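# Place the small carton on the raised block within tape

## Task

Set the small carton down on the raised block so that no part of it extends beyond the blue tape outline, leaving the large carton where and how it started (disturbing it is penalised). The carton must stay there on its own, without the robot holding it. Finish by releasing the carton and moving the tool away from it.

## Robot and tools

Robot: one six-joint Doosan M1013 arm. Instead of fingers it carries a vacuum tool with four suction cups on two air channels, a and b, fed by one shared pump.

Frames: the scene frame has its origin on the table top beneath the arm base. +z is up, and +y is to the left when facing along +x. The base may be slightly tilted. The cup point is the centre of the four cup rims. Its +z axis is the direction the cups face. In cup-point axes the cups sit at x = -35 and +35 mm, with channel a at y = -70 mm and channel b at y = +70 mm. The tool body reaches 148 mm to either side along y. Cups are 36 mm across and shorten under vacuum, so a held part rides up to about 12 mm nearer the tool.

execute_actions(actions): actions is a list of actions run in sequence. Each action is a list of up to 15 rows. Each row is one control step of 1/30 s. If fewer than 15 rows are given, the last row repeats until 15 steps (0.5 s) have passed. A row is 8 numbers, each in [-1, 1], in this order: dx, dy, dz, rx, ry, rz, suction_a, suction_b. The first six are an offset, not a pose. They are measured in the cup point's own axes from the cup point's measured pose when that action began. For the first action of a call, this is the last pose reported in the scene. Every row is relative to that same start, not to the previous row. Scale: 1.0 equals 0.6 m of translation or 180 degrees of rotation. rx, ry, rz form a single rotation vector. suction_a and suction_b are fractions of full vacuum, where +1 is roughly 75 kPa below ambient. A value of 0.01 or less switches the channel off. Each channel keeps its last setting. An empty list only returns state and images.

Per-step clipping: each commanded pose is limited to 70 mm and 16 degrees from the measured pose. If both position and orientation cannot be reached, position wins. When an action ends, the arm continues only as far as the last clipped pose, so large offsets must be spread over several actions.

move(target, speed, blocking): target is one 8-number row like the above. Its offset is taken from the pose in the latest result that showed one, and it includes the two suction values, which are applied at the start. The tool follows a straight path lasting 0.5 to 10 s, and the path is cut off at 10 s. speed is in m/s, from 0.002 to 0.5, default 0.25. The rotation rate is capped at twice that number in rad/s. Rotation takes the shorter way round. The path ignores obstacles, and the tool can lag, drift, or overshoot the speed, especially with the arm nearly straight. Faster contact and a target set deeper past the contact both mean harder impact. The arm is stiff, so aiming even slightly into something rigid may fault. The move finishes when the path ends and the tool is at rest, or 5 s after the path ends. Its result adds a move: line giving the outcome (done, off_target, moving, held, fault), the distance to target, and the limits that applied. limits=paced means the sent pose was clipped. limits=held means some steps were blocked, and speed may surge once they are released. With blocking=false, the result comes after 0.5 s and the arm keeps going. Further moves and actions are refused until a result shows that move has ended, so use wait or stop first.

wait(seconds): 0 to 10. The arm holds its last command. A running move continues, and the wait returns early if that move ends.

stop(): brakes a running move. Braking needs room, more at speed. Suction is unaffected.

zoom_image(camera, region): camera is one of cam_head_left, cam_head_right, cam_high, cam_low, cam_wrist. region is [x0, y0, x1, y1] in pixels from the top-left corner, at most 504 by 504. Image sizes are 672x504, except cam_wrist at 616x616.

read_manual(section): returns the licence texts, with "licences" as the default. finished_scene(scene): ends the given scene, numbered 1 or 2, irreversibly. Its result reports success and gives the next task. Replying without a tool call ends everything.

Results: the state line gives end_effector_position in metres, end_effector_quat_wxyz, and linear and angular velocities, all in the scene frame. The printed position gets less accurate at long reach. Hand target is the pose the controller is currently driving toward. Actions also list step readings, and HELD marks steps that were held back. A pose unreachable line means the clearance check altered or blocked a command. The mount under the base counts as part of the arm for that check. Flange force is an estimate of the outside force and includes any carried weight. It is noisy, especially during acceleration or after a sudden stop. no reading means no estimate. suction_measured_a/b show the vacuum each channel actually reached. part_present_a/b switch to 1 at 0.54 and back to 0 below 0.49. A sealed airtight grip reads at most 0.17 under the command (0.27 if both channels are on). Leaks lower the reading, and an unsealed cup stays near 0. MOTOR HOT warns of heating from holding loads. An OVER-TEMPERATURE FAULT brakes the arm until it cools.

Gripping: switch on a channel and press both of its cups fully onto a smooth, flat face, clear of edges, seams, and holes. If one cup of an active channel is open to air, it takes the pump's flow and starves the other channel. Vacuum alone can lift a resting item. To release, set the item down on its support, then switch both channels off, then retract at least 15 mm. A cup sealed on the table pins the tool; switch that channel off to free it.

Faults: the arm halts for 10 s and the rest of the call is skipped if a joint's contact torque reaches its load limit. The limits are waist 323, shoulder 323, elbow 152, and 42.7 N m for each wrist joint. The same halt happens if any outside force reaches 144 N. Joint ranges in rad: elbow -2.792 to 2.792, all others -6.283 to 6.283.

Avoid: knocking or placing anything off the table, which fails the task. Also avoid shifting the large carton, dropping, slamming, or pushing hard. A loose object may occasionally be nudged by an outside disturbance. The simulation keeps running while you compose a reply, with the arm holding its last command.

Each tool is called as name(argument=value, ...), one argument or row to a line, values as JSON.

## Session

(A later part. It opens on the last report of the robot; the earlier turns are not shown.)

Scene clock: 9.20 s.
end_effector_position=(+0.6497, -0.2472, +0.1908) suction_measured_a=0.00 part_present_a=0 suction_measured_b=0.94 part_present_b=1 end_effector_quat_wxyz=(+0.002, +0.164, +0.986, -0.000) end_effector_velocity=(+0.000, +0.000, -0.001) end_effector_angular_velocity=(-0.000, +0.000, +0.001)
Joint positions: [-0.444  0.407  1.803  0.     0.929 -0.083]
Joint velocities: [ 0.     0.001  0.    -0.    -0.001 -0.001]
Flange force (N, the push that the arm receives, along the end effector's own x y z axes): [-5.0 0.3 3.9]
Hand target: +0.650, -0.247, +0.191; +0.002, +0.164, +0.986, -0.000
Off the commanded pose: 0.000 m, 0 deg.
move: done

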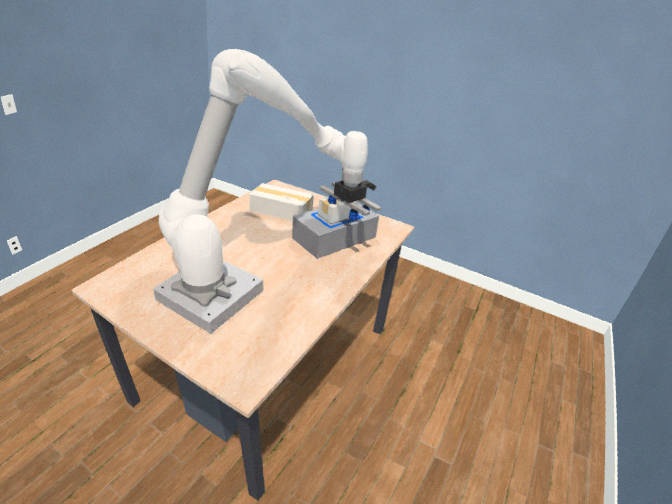

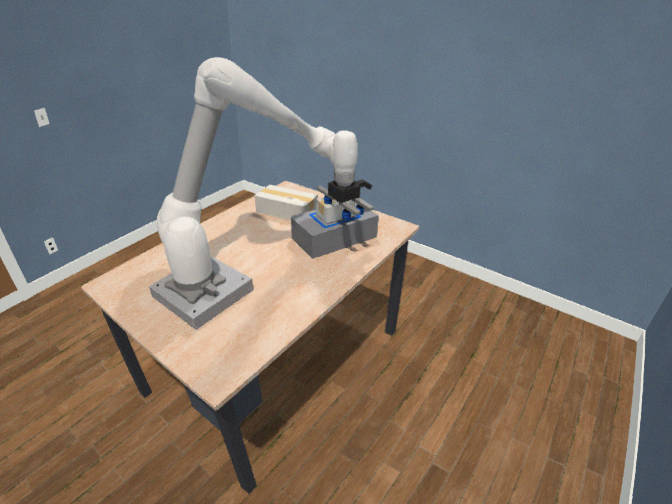

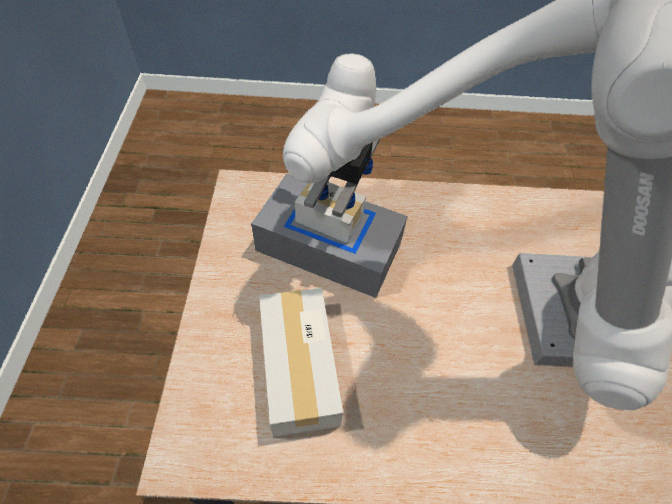

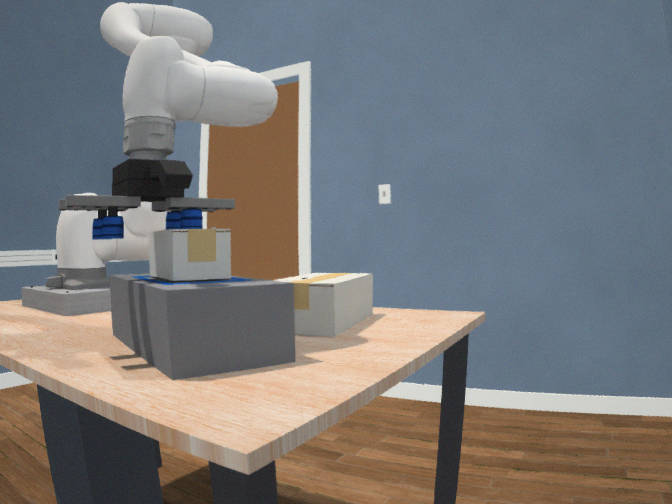

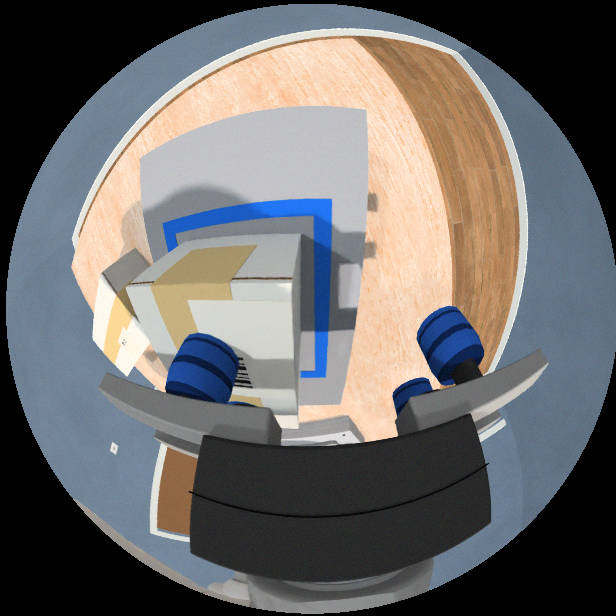

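execute_actions(
  actions=[
    [[0,-0.003,0.003,0,0,0,0,0.4]],
    [[0,0,0,0,0,0,0,0]],
  ],
)

move(
  target=[0,0,-0.17,0,0,0,0,0],
)

Scene clock: 10.33 s.
end_effector_position=(+0.6492, -0.2489, +0.1891) suction_measured_a=0.00 part_present_a=0 suction_measured_b=0.00 part_present_b=0 end_effector_quat_wxyz=(+0.002, +0.164, +0.986, -0.000) end_effector_velocity=(+0.000, +0.000, -0.001) end_effector_angular_velocity=(+0.001, -0.001, +0.000)
Joint positions: [-0.446  0.409  1.804  0.     0.926 -0.085]
Joint velocities: [ 0.     0.001  0.     0.001 -0.001 -0.001]
Flange force (N, the push that the arm receives, along the end effector's own x y z axes): [-5.4 -0.3 -28.4]
Flange force at the end of the 1st action (N, along the end effector's axes at the end of the call): [-6.2 0.2 4.2]
Hand target: +0.649, -0.249, +0.189; +0.002, +0.164, +0.986, -0.000
Off the commanded pose: 0.000 m, 0 deg.
Step readings (end_effector_position; steps 1 to 15: 1st action; 16 to 30: 2nd action):
0: (+0.6497, -0.2472, +0.1908)
1: (+0.6497, -0.2472, +0.1907)
2: (+0.6496, -0.2476, +0.1901)
4: (+0.6493, -0.2484, +0.1892)
8: (+0.6492, -0.2488, +0.1890)
15: (+0.6492, -0.2489, +0.1890)
16: (+0.6492, -0.2489, +0.1890)
17: (+0.6492, -0.2489, +0.1890)
19: (+0.6492, -0.2489, +0.1891)
23: (+0.6492, -0.2489, +0.1891)
30: end_effector_position above

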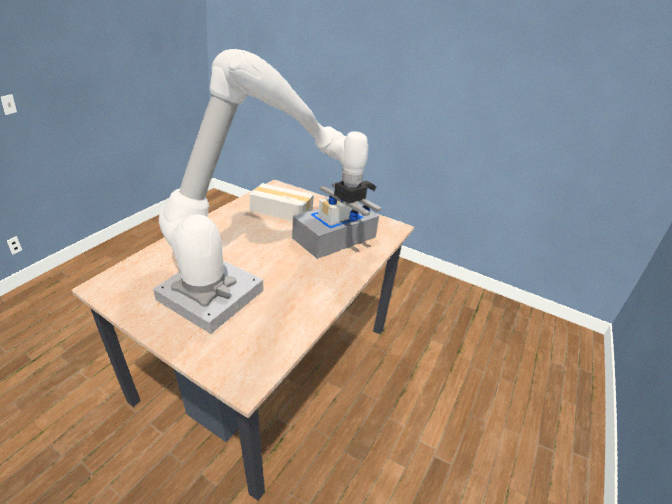

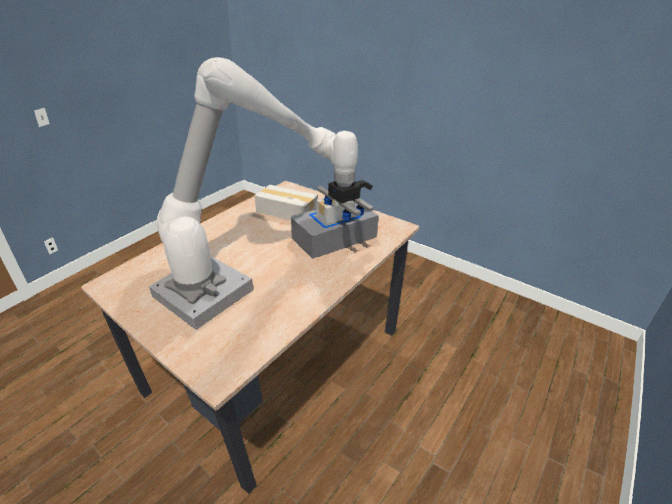

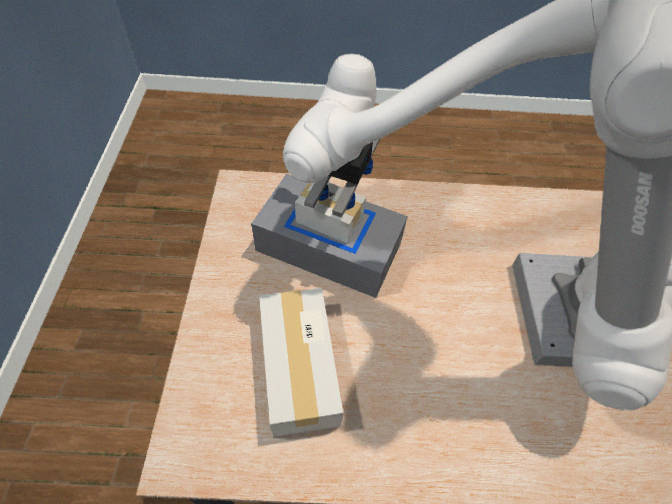

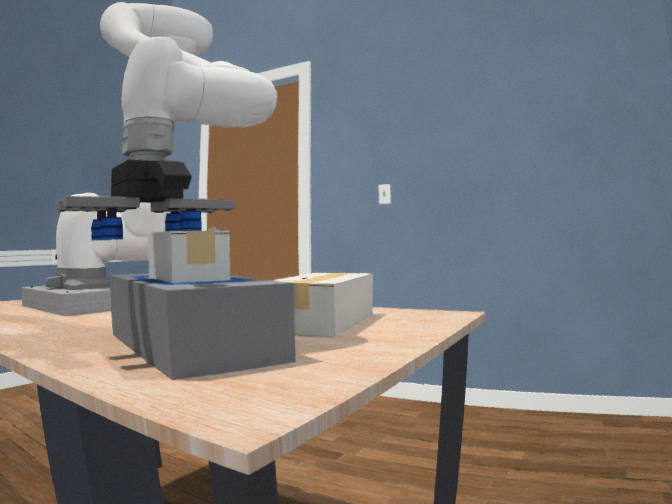

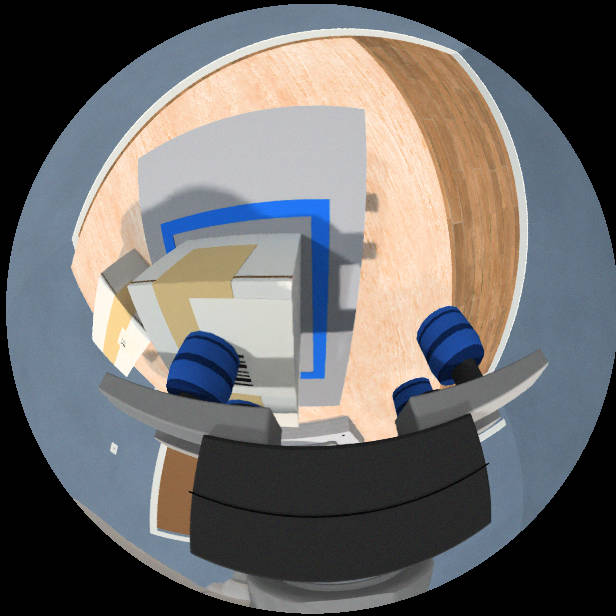

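Scene clock: 11.13 s.
end_effector_position=(+0.6488, -0.2488, +0.2910) suction_measured_a=0.00 part_present_a=0 suction_measured_b=0.00 part_present_b=0 end_effector_quat_wxyz=(+0.002, +0.164, +0.986, -0.000) end_effector_velocity=(+0.000, +0.000, +0.001) end_effector_angular_velocity=(+0.001, -0.001, -0.002)
Joint positions: [-0.446  0.32   1.719  0.     1.1   -0.085]
Joint velocities: [ 0.    -0.001 -0.001  0.001  0.001  0.002]
Flange force (N, the push that the arm receives, along the end effector's own x y z axes): [-8.6 -0.4 0.4]
Hand target: +0.649, -0.249, +0.291; +0.002, +0.164, +0.986, -0.000
Off the commanded pose: 0.000 m, 0 deg.
move: done

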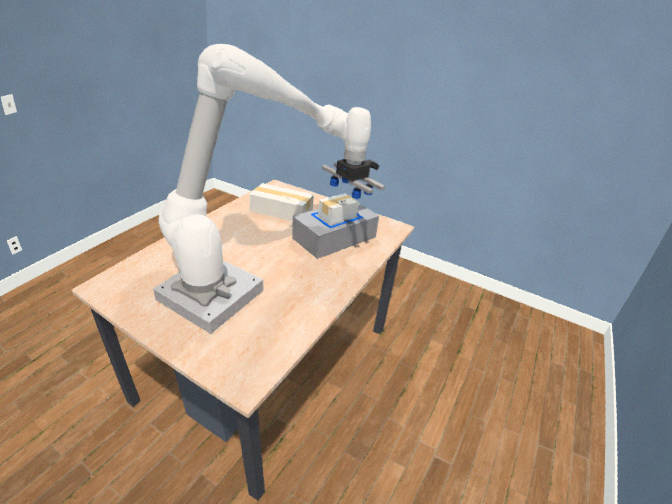

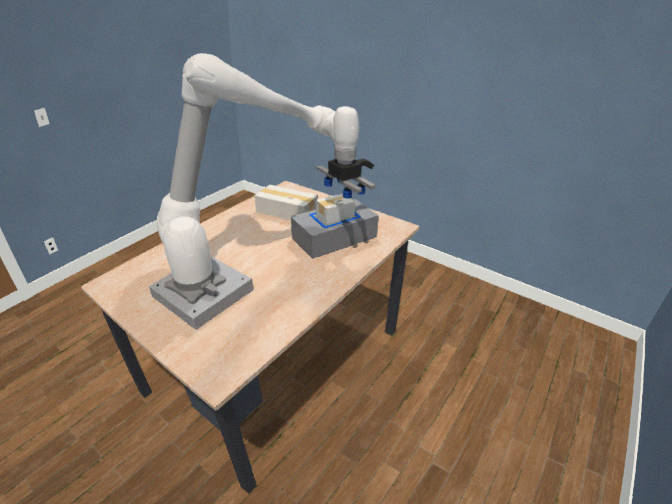

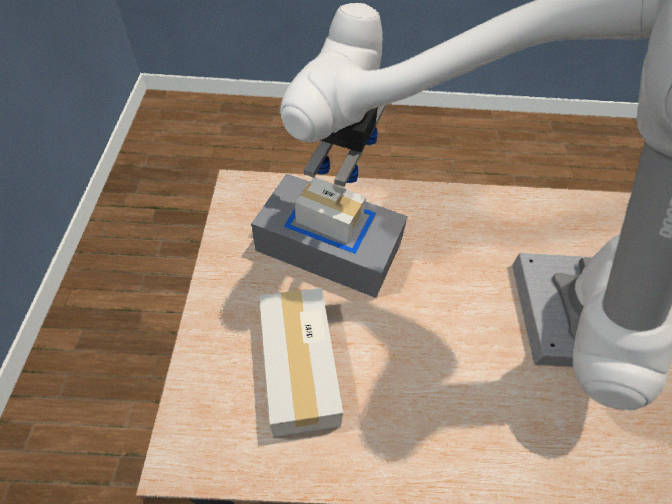

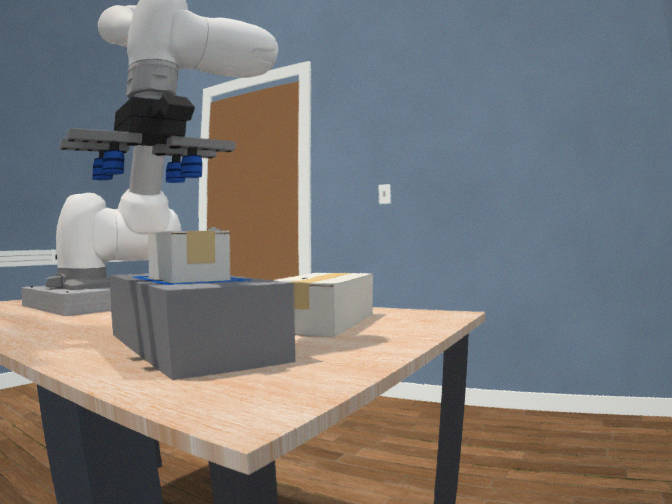

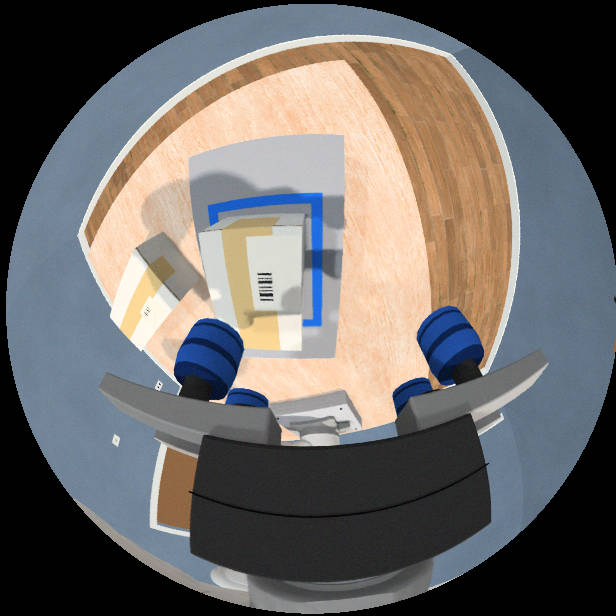

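finished_scene(
  scene=2,
)

The scene is finished: the task was done.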